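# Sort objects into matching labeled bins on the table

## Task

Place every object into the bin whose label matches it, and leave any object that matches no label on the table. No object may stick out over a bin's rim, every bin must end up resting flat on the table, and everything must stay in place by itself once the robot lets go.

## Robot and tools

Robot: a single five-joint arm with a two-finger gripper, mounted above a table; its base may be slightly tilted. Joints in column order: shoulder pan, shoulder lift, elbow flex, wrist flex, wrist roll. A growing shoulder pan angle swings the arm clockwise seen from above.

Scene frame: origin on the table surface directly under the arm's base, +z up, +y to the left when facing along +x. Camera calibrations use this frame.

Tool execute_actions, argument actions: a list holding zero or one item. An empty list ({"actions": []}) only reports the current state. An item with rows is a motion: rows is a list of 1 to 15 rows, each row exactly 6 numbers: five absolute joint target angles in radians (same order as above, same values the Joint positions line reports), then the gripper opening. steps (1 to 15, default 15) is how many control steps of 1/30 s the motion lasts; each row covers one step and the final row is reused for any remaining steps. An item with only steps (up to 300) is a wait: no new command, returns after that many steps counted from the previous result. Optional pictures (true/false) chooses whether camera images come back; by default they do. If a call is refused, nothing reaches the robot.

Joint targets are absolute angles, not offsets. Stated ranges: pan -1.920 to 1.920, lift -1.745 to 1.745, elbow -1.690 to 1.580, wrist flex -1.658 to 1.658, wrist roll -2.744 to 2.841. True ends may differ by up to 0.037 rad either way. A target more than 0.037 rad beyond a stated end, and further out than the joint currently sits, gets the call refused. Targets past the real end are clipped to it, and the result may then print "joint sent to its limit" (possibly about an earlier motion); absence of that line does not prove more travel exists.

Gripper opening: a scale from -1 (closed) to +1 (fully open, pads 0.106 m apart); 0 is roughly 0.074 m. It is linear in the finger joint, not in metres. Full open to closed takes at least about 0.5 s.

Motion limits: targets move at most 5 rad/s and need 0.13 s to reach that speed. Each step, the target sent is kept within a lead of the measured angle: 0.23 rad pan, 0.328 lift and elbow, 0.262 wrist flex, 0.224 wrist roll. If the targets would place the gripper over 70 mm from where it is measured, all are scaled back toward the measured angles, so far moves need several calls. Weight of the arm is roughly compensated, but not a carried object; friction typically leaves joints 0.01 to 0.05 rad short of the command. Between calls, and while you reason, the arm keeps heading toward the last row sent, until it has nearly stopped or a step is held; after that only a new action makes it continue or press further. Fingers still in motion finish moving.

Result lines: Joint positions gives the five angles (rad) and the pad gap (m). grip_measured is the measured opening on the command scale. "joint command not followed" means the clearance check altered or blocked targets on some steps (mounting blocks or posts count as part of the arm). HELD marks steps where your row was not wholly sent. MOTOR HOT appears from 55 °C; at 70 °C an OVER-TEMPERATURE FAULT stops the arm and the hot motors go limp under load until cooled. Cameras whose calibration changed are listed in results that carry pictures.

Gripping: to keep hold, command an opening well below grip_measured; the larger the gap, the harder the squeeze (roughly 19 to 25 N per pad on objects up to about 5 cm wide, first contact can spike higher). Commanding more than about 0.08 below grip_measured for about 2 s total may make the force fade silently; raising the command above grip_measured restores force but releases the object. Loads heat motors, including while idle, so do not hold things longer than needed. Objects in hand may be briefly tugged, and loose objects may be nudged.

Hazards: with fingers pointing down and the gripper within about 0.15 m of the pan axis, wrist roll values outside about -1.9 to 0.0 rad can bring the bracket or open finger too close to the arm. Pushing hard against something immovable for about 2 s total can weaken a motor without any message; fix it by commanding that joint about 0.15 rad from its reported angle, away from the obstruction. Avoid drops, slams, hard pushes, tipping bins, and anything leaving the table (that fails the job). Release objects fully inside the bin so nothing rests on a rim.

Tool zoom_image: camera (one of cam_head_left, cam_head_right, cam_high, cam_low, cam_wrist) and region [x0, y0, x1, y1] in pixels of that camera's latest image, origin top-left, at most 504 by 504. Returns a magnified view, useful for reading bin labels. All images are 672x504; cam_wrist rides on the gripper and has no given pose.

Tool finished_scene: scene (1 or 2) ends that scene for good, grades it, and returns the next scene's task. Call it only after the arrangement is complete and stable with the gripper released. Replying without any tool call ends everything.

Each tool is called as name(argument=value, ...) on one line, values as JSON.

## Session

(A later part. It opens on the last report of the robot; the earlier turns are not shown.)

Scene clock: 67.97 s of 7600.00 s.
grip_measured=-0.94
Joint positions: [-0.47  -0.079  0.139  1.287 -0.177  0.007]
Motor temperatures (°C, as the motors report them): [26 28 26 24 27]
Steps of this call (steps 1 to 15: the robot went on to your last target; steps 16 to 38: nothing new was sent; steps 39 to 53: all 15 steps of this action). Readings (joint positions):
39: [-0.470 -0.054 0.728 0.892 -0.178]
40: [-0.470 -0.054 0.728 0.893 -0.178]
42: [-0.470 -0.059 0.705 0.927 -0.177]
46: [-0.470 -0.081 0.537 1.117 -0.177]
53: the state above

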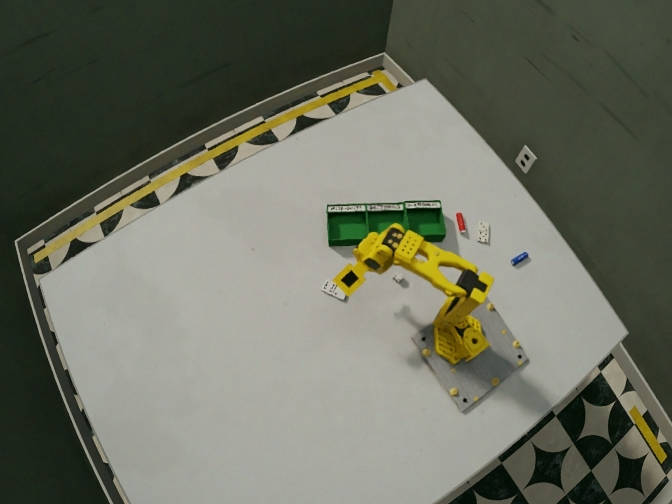

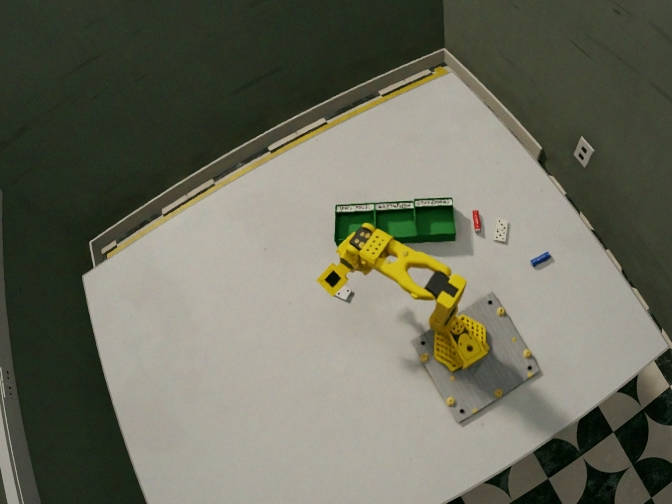

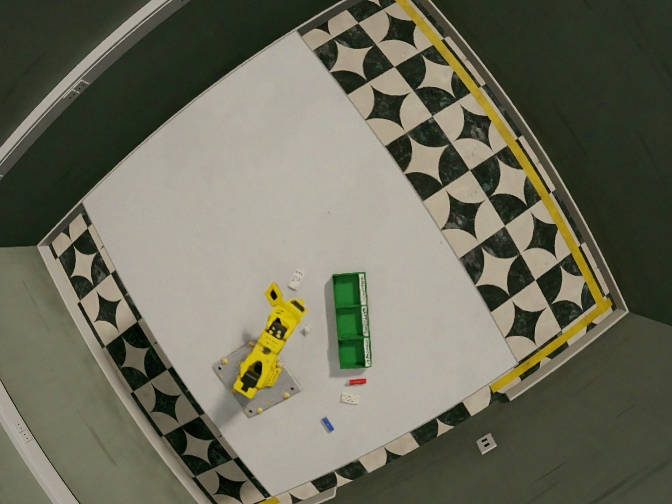

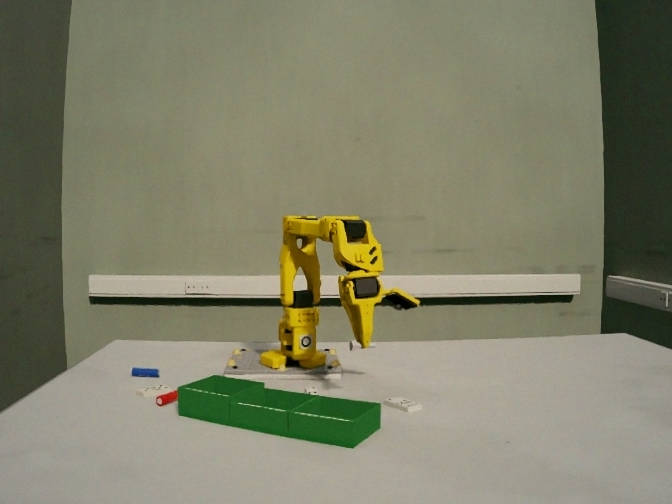

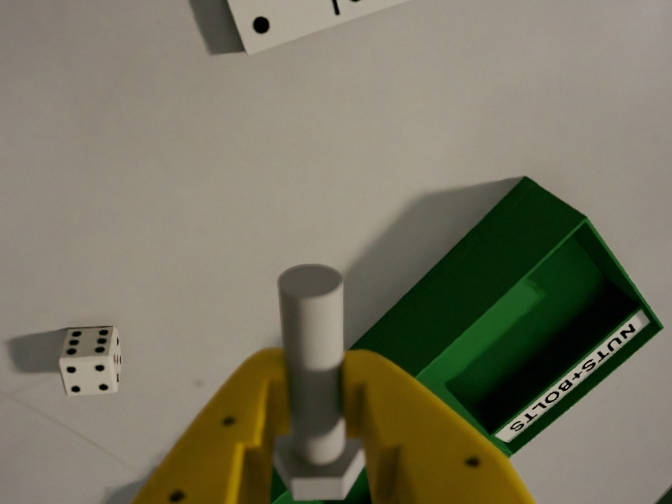

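execute_actions(actions=[{"rows":[[-0.44,-0.04,0.08,1.27,-0.17,-0.99],[-0.41,0.0,0.05,1.22,-0.17,-0.99],[-0.38,0.04,0.02,1.17,-0.17,-0.99],[-0.35,0.08,-0.01,1.12,-0.17,-0.99],[-0.32,0.12,-0.04,1.07,-0.17,-0.99],[-0.29,0.15,-0.06,1.02,-0.17,-0.99],[-0.265,0.18,-0.08,0.97,-0.17,-0.99],[-0.245,0.2,-0.1,0.93,-0.17,-0.99]],"steps":15}])

Scene clock: 70.97 s of 7600.00 s.
grip_measured=-0.94
Joint positions: [-0.249  0.185 -0.08   0.941 -0.177  0.007]
Motor temperatures (°C, as the motors report them): [26 28 26 24 27]
Steps of this call (steps 1 to 30: the robot went on to your last target; steps 31 to 75: nothing new was sent; steps 76 to 90: all 15 steps of this action). Readings (joint positions):
76: [-0.469 -0.074 0.118 1.292 -0.177]
77: [-0.462 -0.065 0.110 1.289 -0.177]
79: [-0.426 -0.018 0.075 1.243 -0.177]
83: [-0.314 0.120 -0.028 1.065 -0.177]
90: the state above

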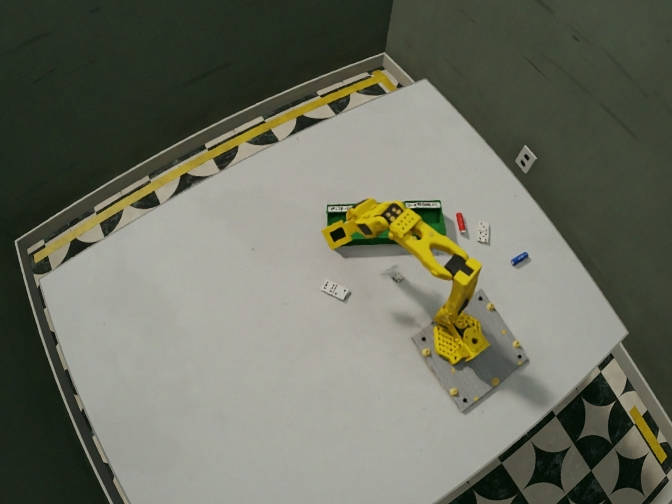

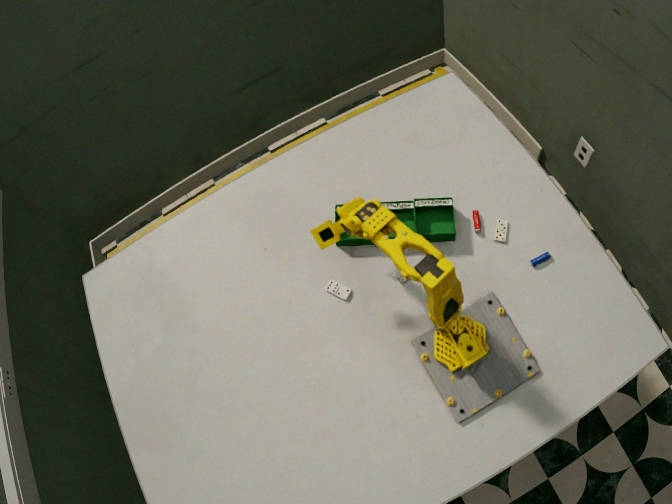

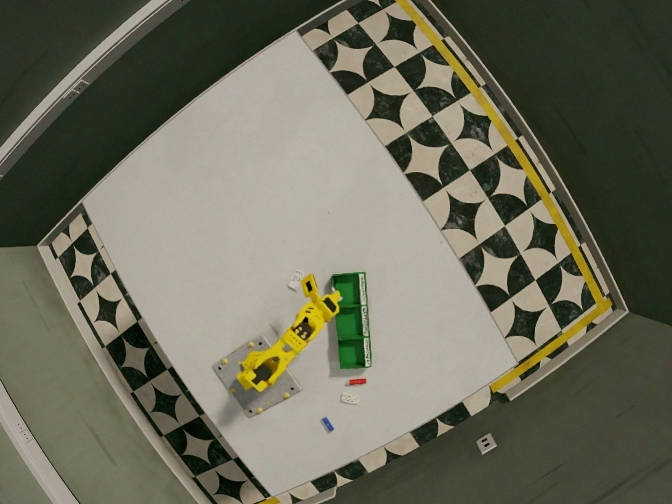

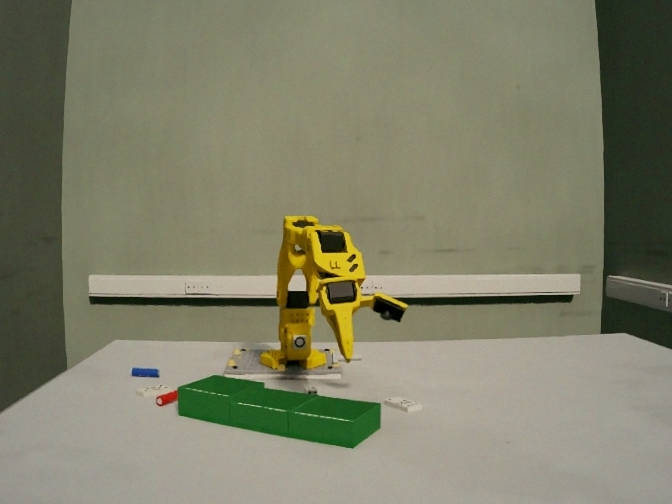

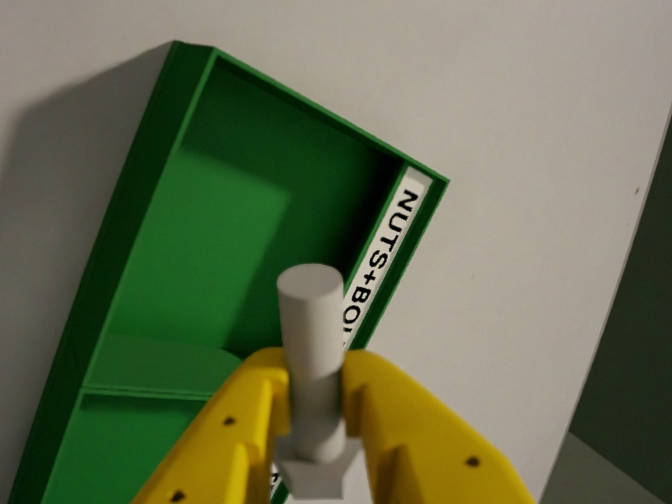

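execute_actions(actions=[{"rows":[[-0.26,0.22,-0.08,0.94,-0.17,-0.99],[-0.26,0.25,-0.07,0.94,-0.17,-0.99],[-0.26,0.28,-0.06,0.93,-0.17,-0.99]],"steps":12}])

Scene clock: 72.93 s of 7600.00 s.
grip_measured=-0.94
Joint positions: [-0.255  0.265 -0.078  0.939 -0.177  0.007]
Motor temperatures (°C, as the motors report them): [26 28 26 24 27]
Steps of this call (steps 1 to 15: the robot went on to your last target; steps 16 to 47: nothing new was sent; steps 48 to 59: all 12 steps of this action). Readings (joint positions):
48: [-0.249 0.186 -0.080 0.939 -0.177]
49: [-0.251 0.192 -0.080 0.939 -0.177]
51: [-0.254 0.229 -0.080 0.939 -0.177]
55: [-0.255 0.265 -0.078 0.939 -0.177]
59: the state above

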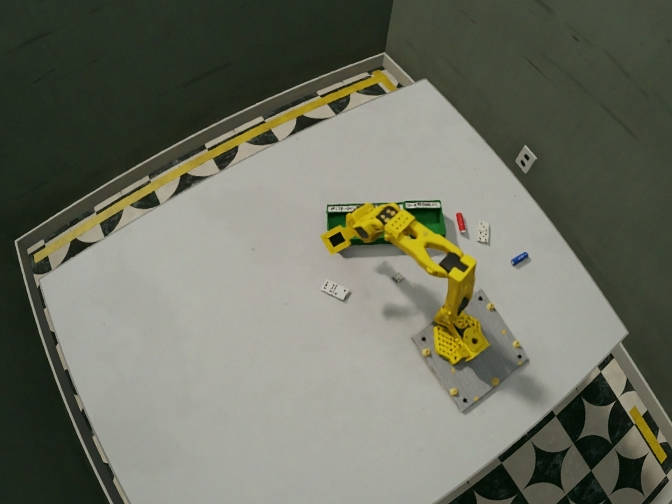

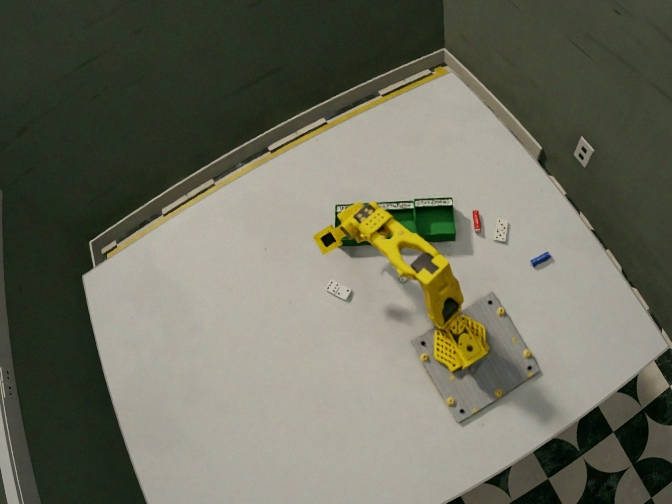

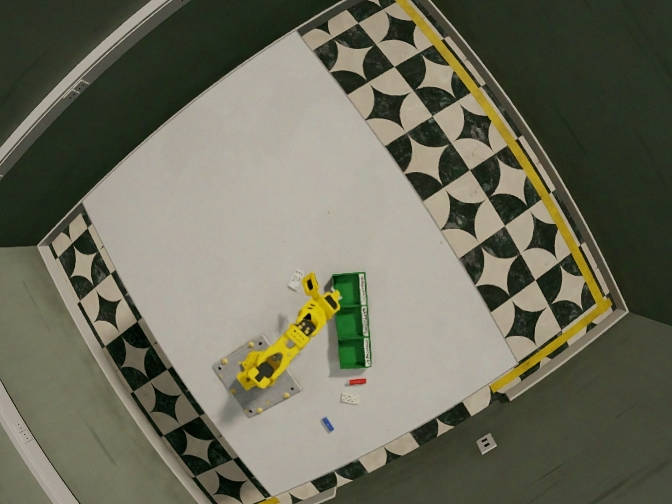

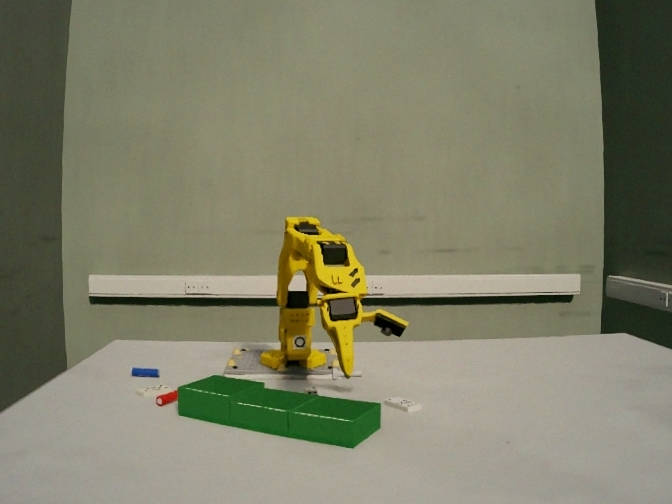

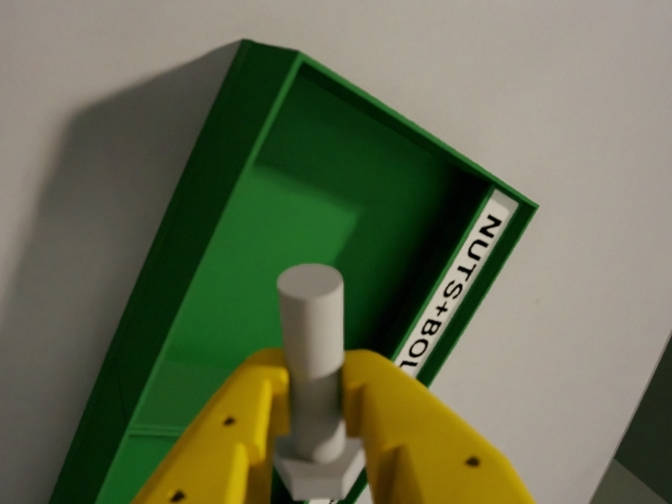

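execute_actions(actions=[{"rows":[[-0.29,0.28,-0.06,0.94,-0.17,-0.99],[-0.315,0.28,-0.06,0.95,-0.17,-0.99],[-0.315,0.28,-0.06,0.96,-0.17,-0.99],[-0.315,0.3,-0.05,0.96,-0.17,-0.99],[-0.315,0.32,-0.04,0.96,-0.17,-0.99],[-0.315,0.34,-0.03,0.96,-0.17,-0.99]],"steps":14}])

Scene clock: 74.97 s of 7600.00 s.
grip_measured=-0.94
Joint positions: [-0.309  0.326 -0.048  0.953 -0.177  0.007]
Motor temperatures (°C, as the motors report them): [26 28 26 24 27]
Steps of this call (steps 1 to 15: the robot went on to your last target; steps 16 to 47: nothing new was sent; steps 48 to 61: all 14 steps of this action). Readings (joint positions):
48: [-0.255 0.265 -0.078 0.939 -0.177]
49: [-0.262 0.265 -0.078 0.939 -0.177]
51: [-0.288 0.266 -0.077 0.945 -0.177]
55: [-0.309 0.315 -0.051 0.951 -0.177]
61: the state above

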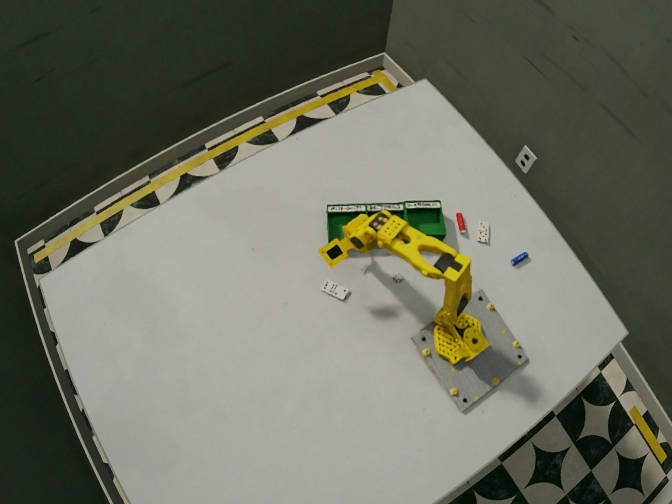

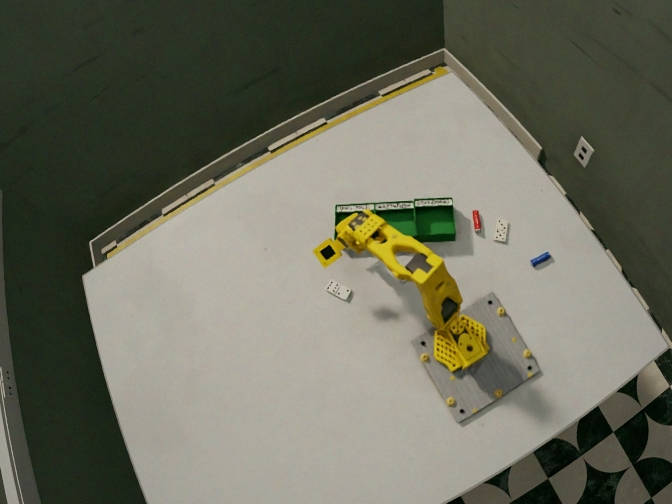

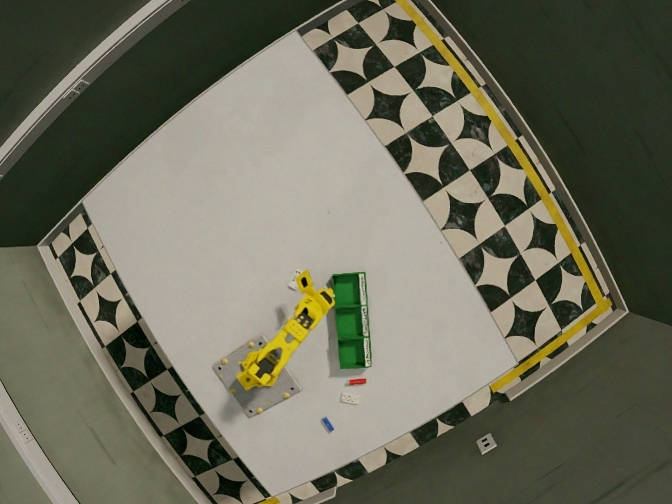

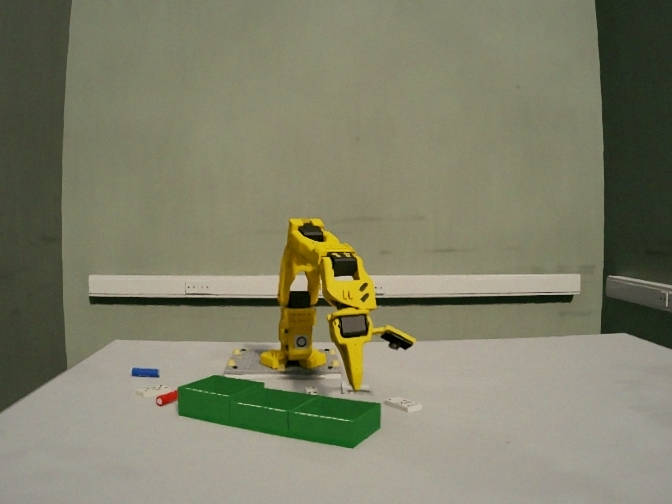

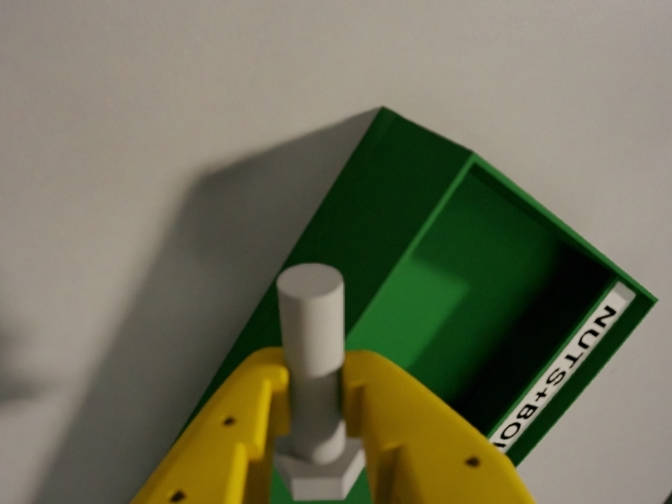

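execute_actions(actions=[{"rows":[[-0.31,0.3,-0.06,0.95,-0.17,-0.99],[-0.3,0.27,-0.09,0.93,-0.17,-0.99],[-0.29,0.26,-0.13,0.89,-0.17,-0.99],[-0.285,0.26,-0.16,0.84,-0.17,-0.99],[-0.28,0.28,-0.17,0.8,-0.17,-0.99],[-0.28,0.3,-0.17,0.77,-0.17,-0.99],[-0.28,0.32,-0.16,0.76,-0.17,-0.99]],"steps":15}])

Scene clock: 77.70 s of 7600.00 s.
grip_measured=-0.94
Joint positions: [-0.286  0.304 -0.144  0.77  -0.177  0.007]
Motor temperatures (°C, as the motors report them): [26 28 26 24 27]
Steps of this call (steps 1 to 15: the robot went on to your last target; steps 16 to 67: nothing new was sent; steps 68 to 82: all 15 steps of this action). Readings (joint positions):
68: [-0.309 0.326 -0.048 0.953 -0.177]
69: [-0.309 0.324 -0.048 0.953 -0.177]
71: [-0.304 0.304 -0.068 0.935 -0.177]
75: [-0.288 0.295 -0.140 0.809 -0.177]
82: the state above

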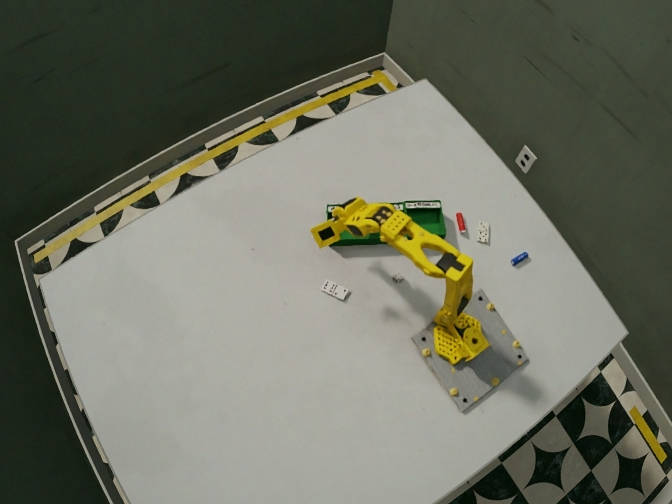

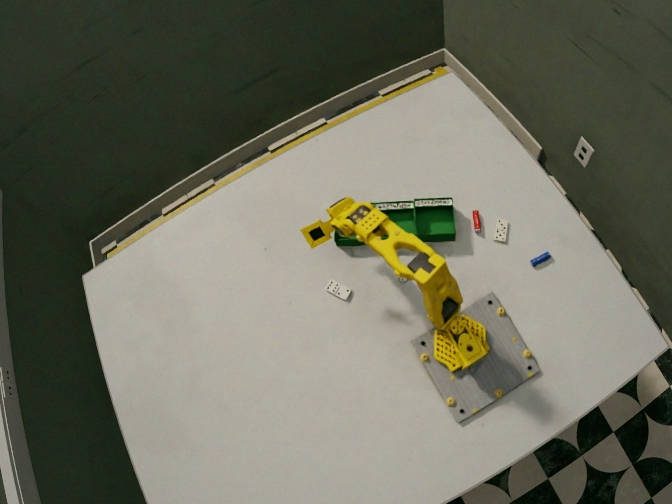

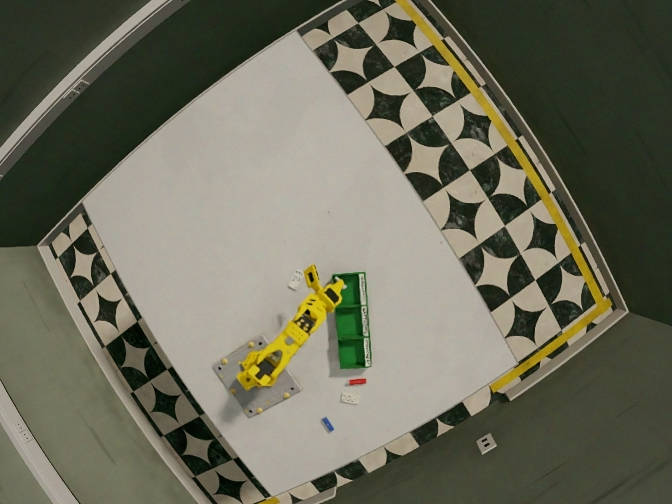

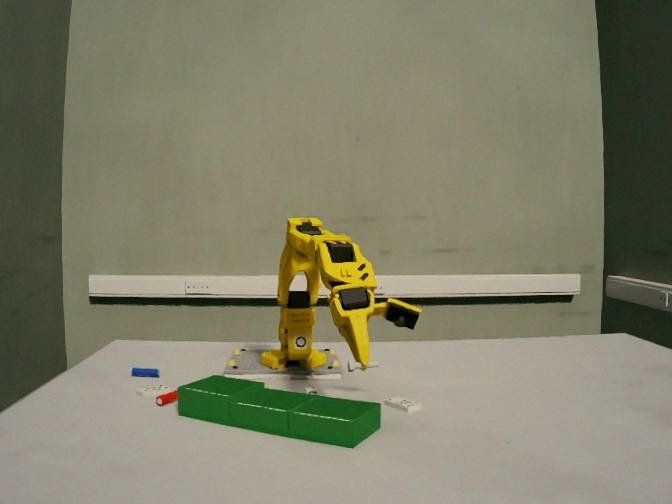

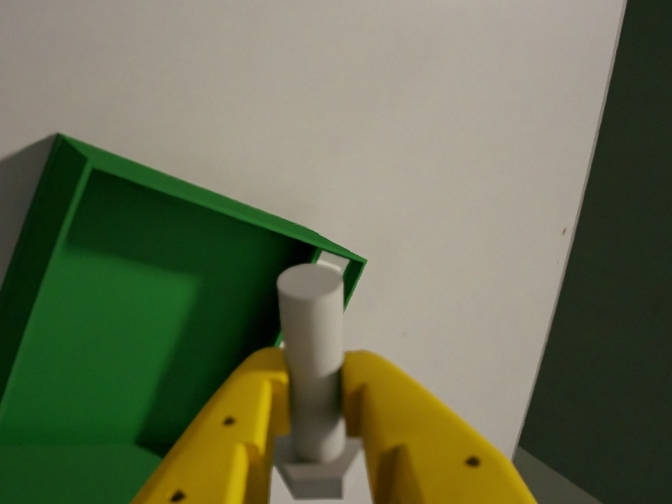

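execute_actions(actions=[{"rows":[[-0.26,0.32,-0.16,0.77,-0.17,-0.99],[-0.245,0.32,-0.16,0.77,-0.17,-0.99],[-0.245,0.32,-0.16,0.77,-0.17,-0.99],[-0.245,0.34,-0.15,0.77,-0.17,-0.99],[-0.245,0.36,-0.14,0.77,-0.17,-0.99],[-0.245,0.38,-0.13,0.77,-0.17,-0.99],[-0.245,0.4,-0.13,0.77,-0.17,-0.99]],"steps":15}])

Scene clock: 80.37 s of 7600.00 s.
grip_measured=-0.94
Joint positions: [-0.249  0.384 -0.144  0.77  -0.177  0.007]
Motor temperatures (°C, as the motors report them): [26 28 26 24 27]
Steps of this call (steps 1 to 15: the robot went on to your last target; steps 16 to 65: nothing new was sent; steps 66 to 80: all 15 steps of this action). Readings (joint positions):
66: [-0.285 0.304 -0.144 0.770 -0.177]
67: [-0.280 0.304 -0.144 0.770 -0.177]
69: [-0.263 0.304 -0.144 0.770 -0.177]
73: [-0.249 0.361 -0.144 0.770 -0.177]
80: the state above

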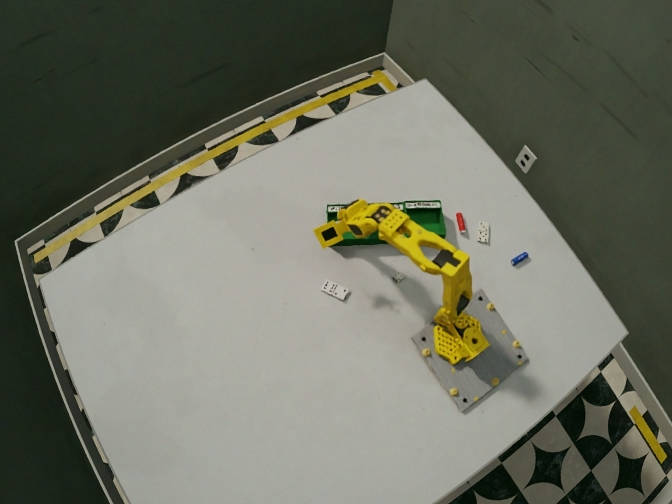

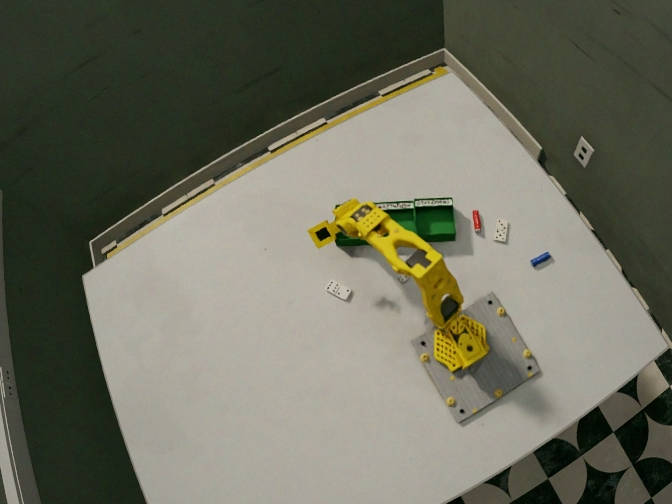

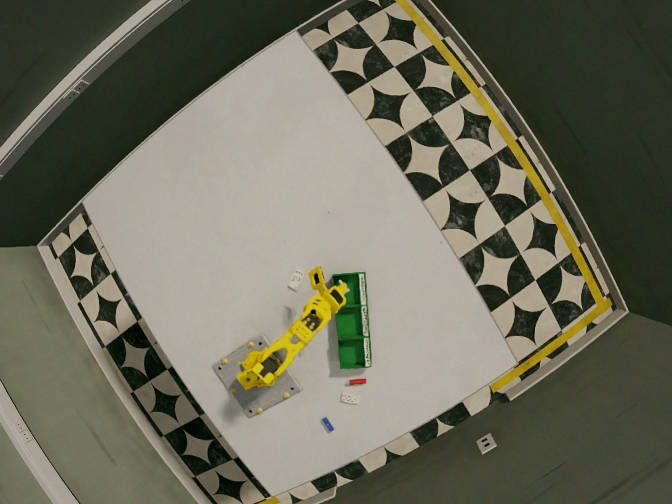

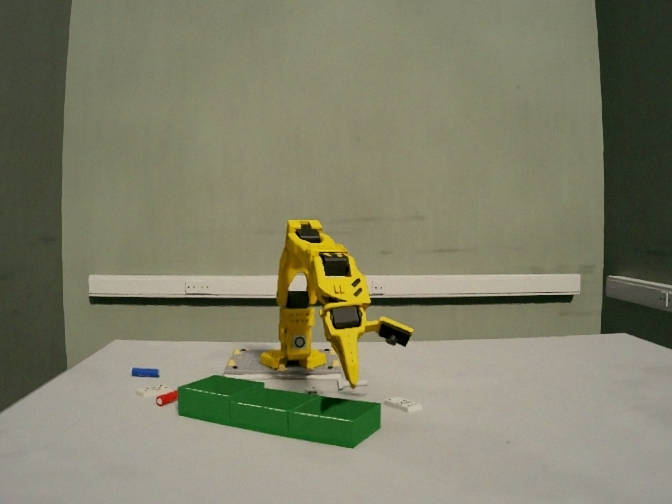

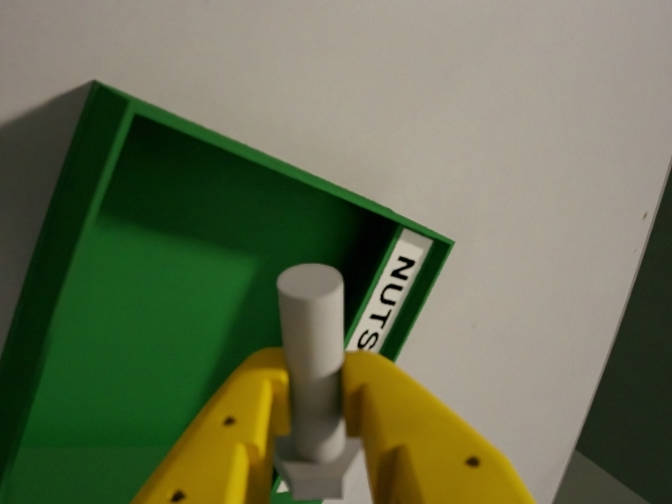

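execute_actions(actions=[{"rows":[[-0.245,0.4,-0.13,0.8,-0.17,-0.99],[-0.245,0.4,-0.13,0.84,-0.17,-0.99],[-0.245,0.41,-0.13,0.87,-0.17,-0.99],[-0.245,0.43,-0.13,0.88,-0.17,-0.99],[-0.245,0.44,-0.13,0.88,-0.17,-0.99]],"steps":13}])

Scene clock: 82.13 s of 7600.00 s.
grip_measured=-0.94
Joint positions: [-0.249  0.424 -0.144  0.872 -0.177  0.007]
Motor temperatures (°C, as the motors report them): [26 28 26 24 27]
Steps of this call (steps 1 to 15: the robot went on to your last target; steps 16 to 40: nothing new was sent; steps 41 to 53: all 13 steps of this action). Readings (joint positions):
41: [-0.249 0.384 -0.144 0.770 -0.177]
42: [-0.249 0.384 -0.144 0.777 -0.177]
44: [-0.249 0.389 -0.144 0.818 -0.177]
48: [-0.249 0.423 -0.144 0.867 -0.177]
53: the state above

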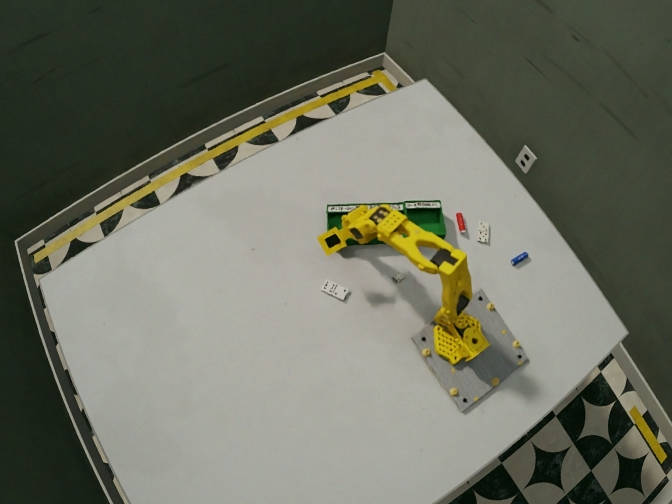

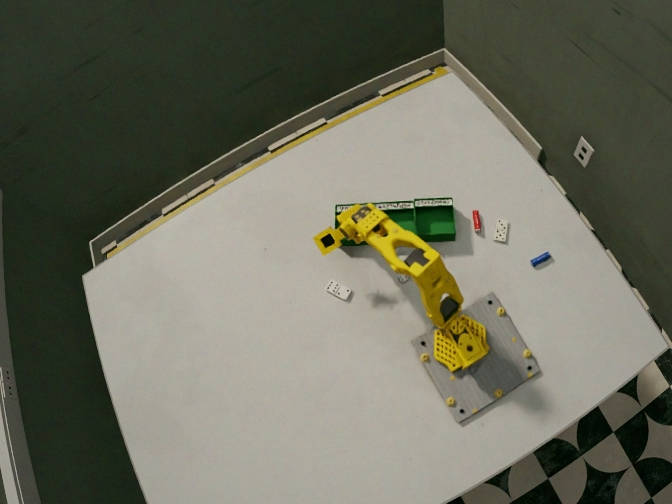

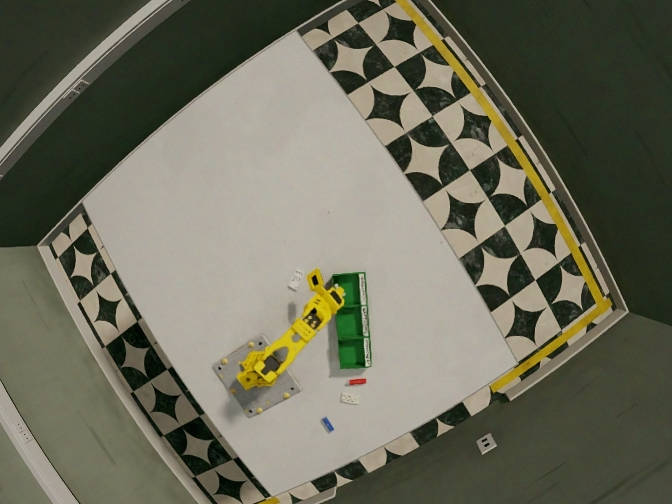

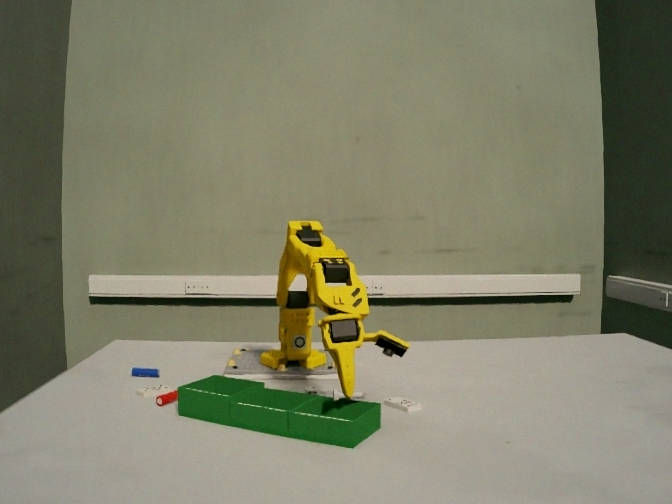

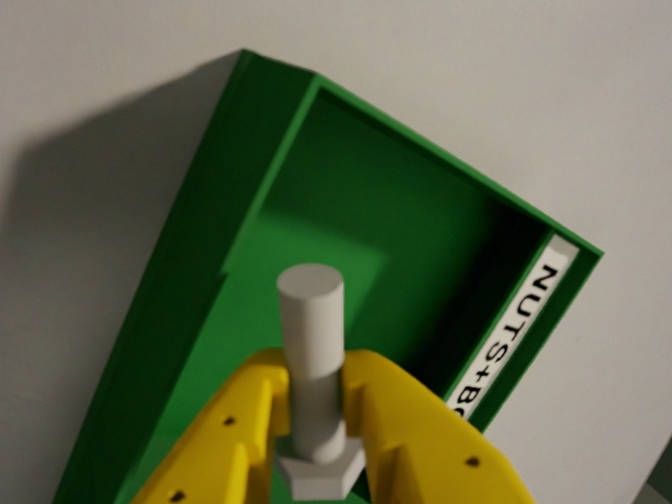

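execute_actions(actions=[{"rows":[[-0.25,0.46,-0.14,0.86,-0.17,-0.99],[-0.25,0.48,-0.15,0.85,-0.17,-0.99],[-0.25,0.49,-0.15,0.85,-0.17,-0.99],[-0.25,0.49,-0.15,0.85,-0.17,-0.99],[-0.25,0.49,-0.15,0.85,-0.17,-0.99],[-0.25,0.49,-0.15,0.85,-0.17,-0.99],[-0.25,0.49,-0.15,0.85,-0.17,-0.9],[-0.25,0.49,-0.15,0.85,-0.17,-0.8],[-0.25,0.49,-0.15,0.85,-0.17,-0.72]],"steps":15}])

Scene clock: 84.30 s of 7600.00 s.
grip_measured=-0.75
Joint positions: [-0.249  0.47  -0.144  0.856 -0.177  0.021]
Motor temperatures (°C, as the motors report them): [26 28 26 24 27]
Steps of this call (steps 1 to 15: the robot went on to your last target; steps 16 to 50: nothing new was sent; steps 51 to 65: all 15 steps of this action). Readings (joint positions):
51: [-0.249 0.426 -0.144 0.872 -0.177]
52: [-0.249 0.432 -0.144 0.870 -0.177]
54: [-0.249 0.459 -0.144 0.862 -0.177]
58: [-0.249 0.470 -0.144 0.856 -0.177]
65: the state above

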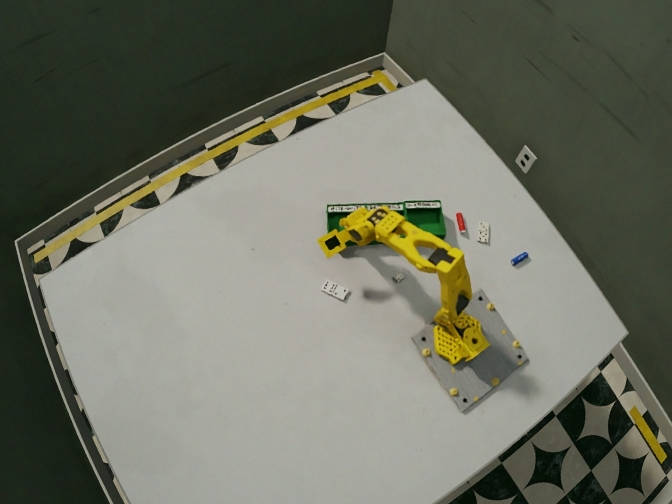

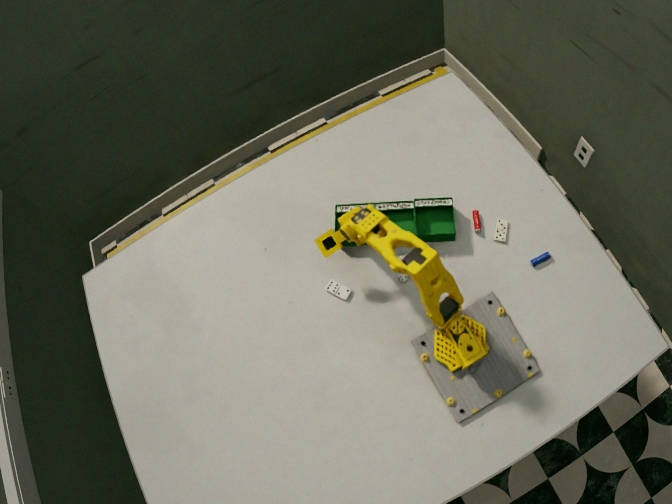

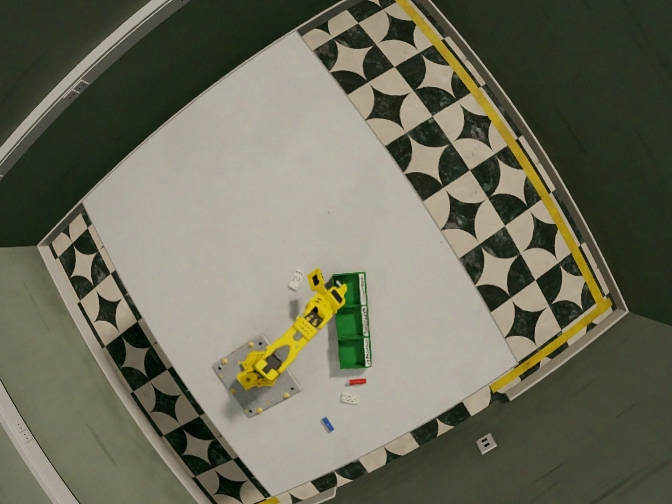

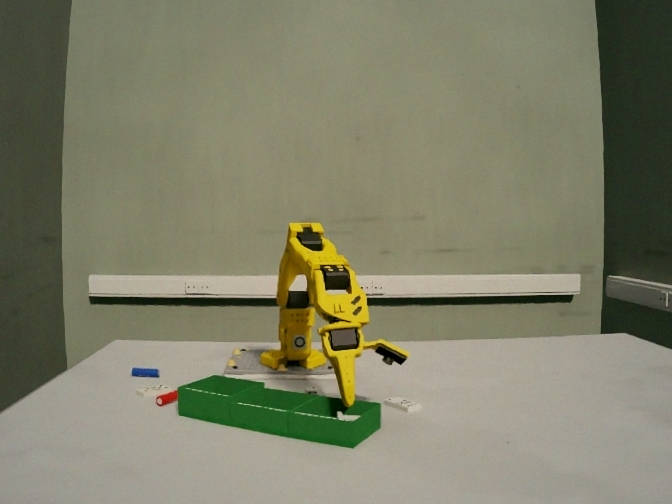

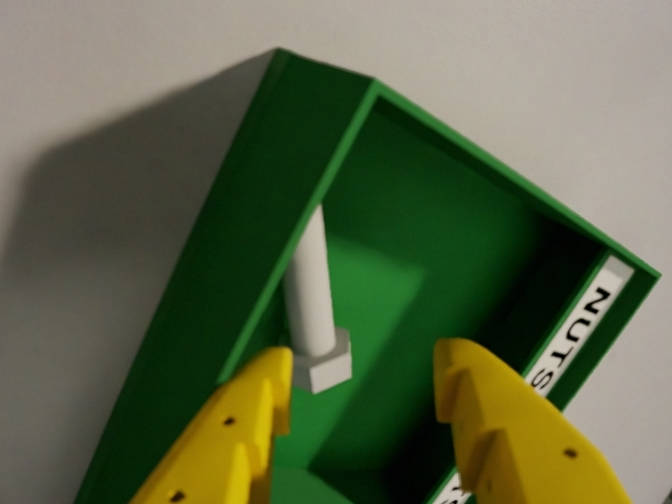

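execute_actions(actions=[{"rows":[[-0.25,0.42,-0.16,0.88,-0.17,-0.65],[-0.25,0.36,-0.18,0.93,-0.2,-0.6],[-0.25,0.3,-0.2,1.0,-0.3,-0.6],[-0.2,0.26,-0.22,1.08,-0.45,-0.6],[-0.05,0.24,-0.24,1.16,-0.6,-0.6],[0.13,0.24,-0.25,1.24,-0.75,-0.6],[0.31,0.25,-0.25,1.3,-0.9,-0.6],[0.49,0.28,-0.25,1.35,-1.05,-0.6],[0.62,0.32,-0.25,1.39,-1.2,-0.6],[0.74,0.36,-0.25,1.42,-1.2,-0.6]],"steps":15}], pictures=false)

execute_actions(actions=[{"steps":22}])

Scene clock: 89.30 s of 7600.00 s.
grip_measured=-0.61
Joint positions: [ 0.272  0.343 -0.236  1.401 -0.784  0.031]
Motor temperatures (°C, as the motors report them): [26 28 26 24 27]
Steps of this call (steps 1 to 15: the robot went on to your last target; steps 16 to 120: nothing new was sent; then 0.50 s passed at rest; steps 121 to 135: all 15 steps of this action). Readings (joint positions):
121: [-0.249 0.470 -0.144 0.856 -0.177]
122: [-0.249 0.467 -0.146 0.861 -0.177]
124: [-0.249 0.418 -0.158 0.912 -0.206]
128: [-0.120 0.285 -0.221 1.131 -0.407]
135: the state above

Scene clock: 90.03 s of 7600.00 s.
grip_measured=-0.61
Joint positions: [ 0.734  0.343 -0.236  1.412 -1.192  0.031]
Motor temperatures (°C, as the motors report them): [26 28 26 24 27]
Steps of this call (steps 1 to 22: the robot went on to your last target). Readings (joint positions):
1: [0.331 0.343 -0.236 1.405 -0.841]
2: [0.389 0.343 -0.236 1.409 -0.898]
4: [0.505 0.343 -0.236 1.412 -1.010]
8: [0.700 0.343 -0.236 1.412 -1.166]
22: the state above

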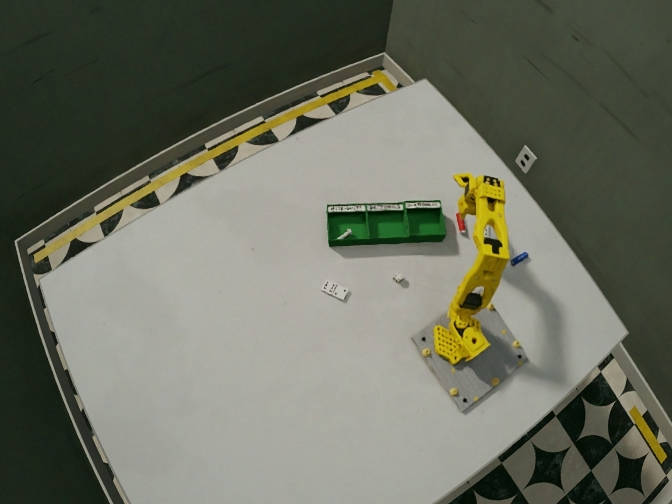

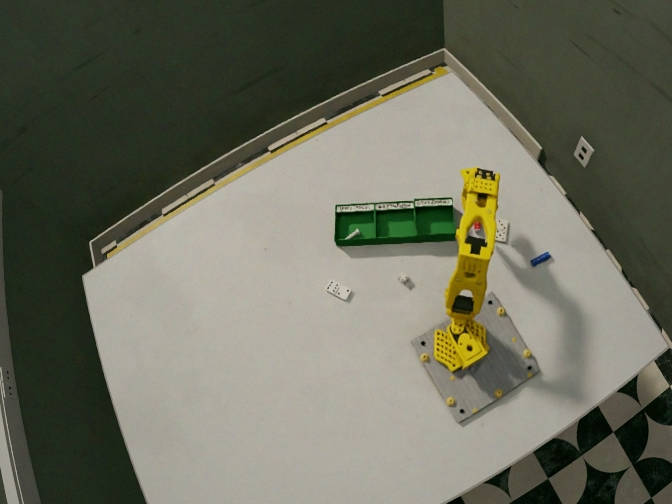

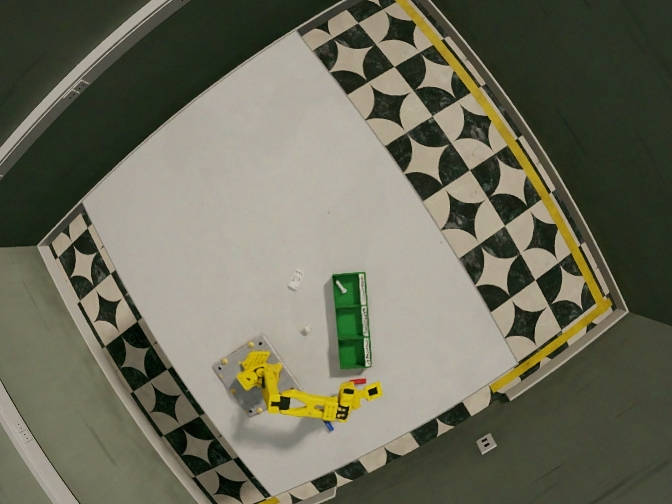

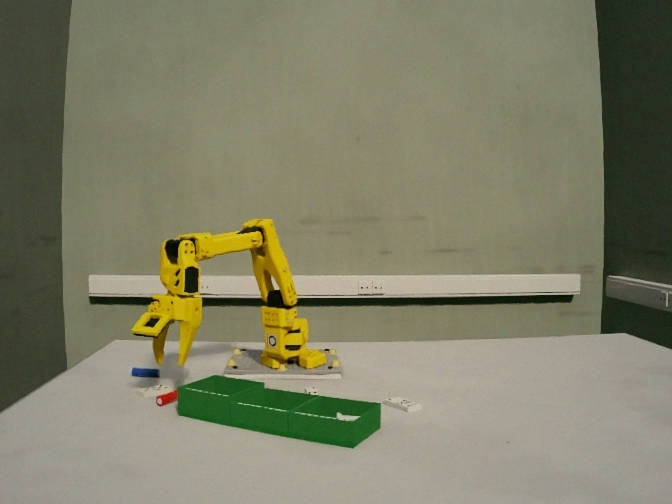

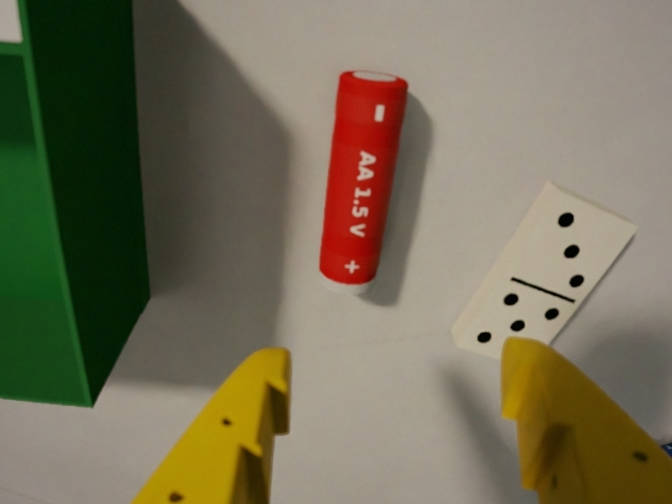

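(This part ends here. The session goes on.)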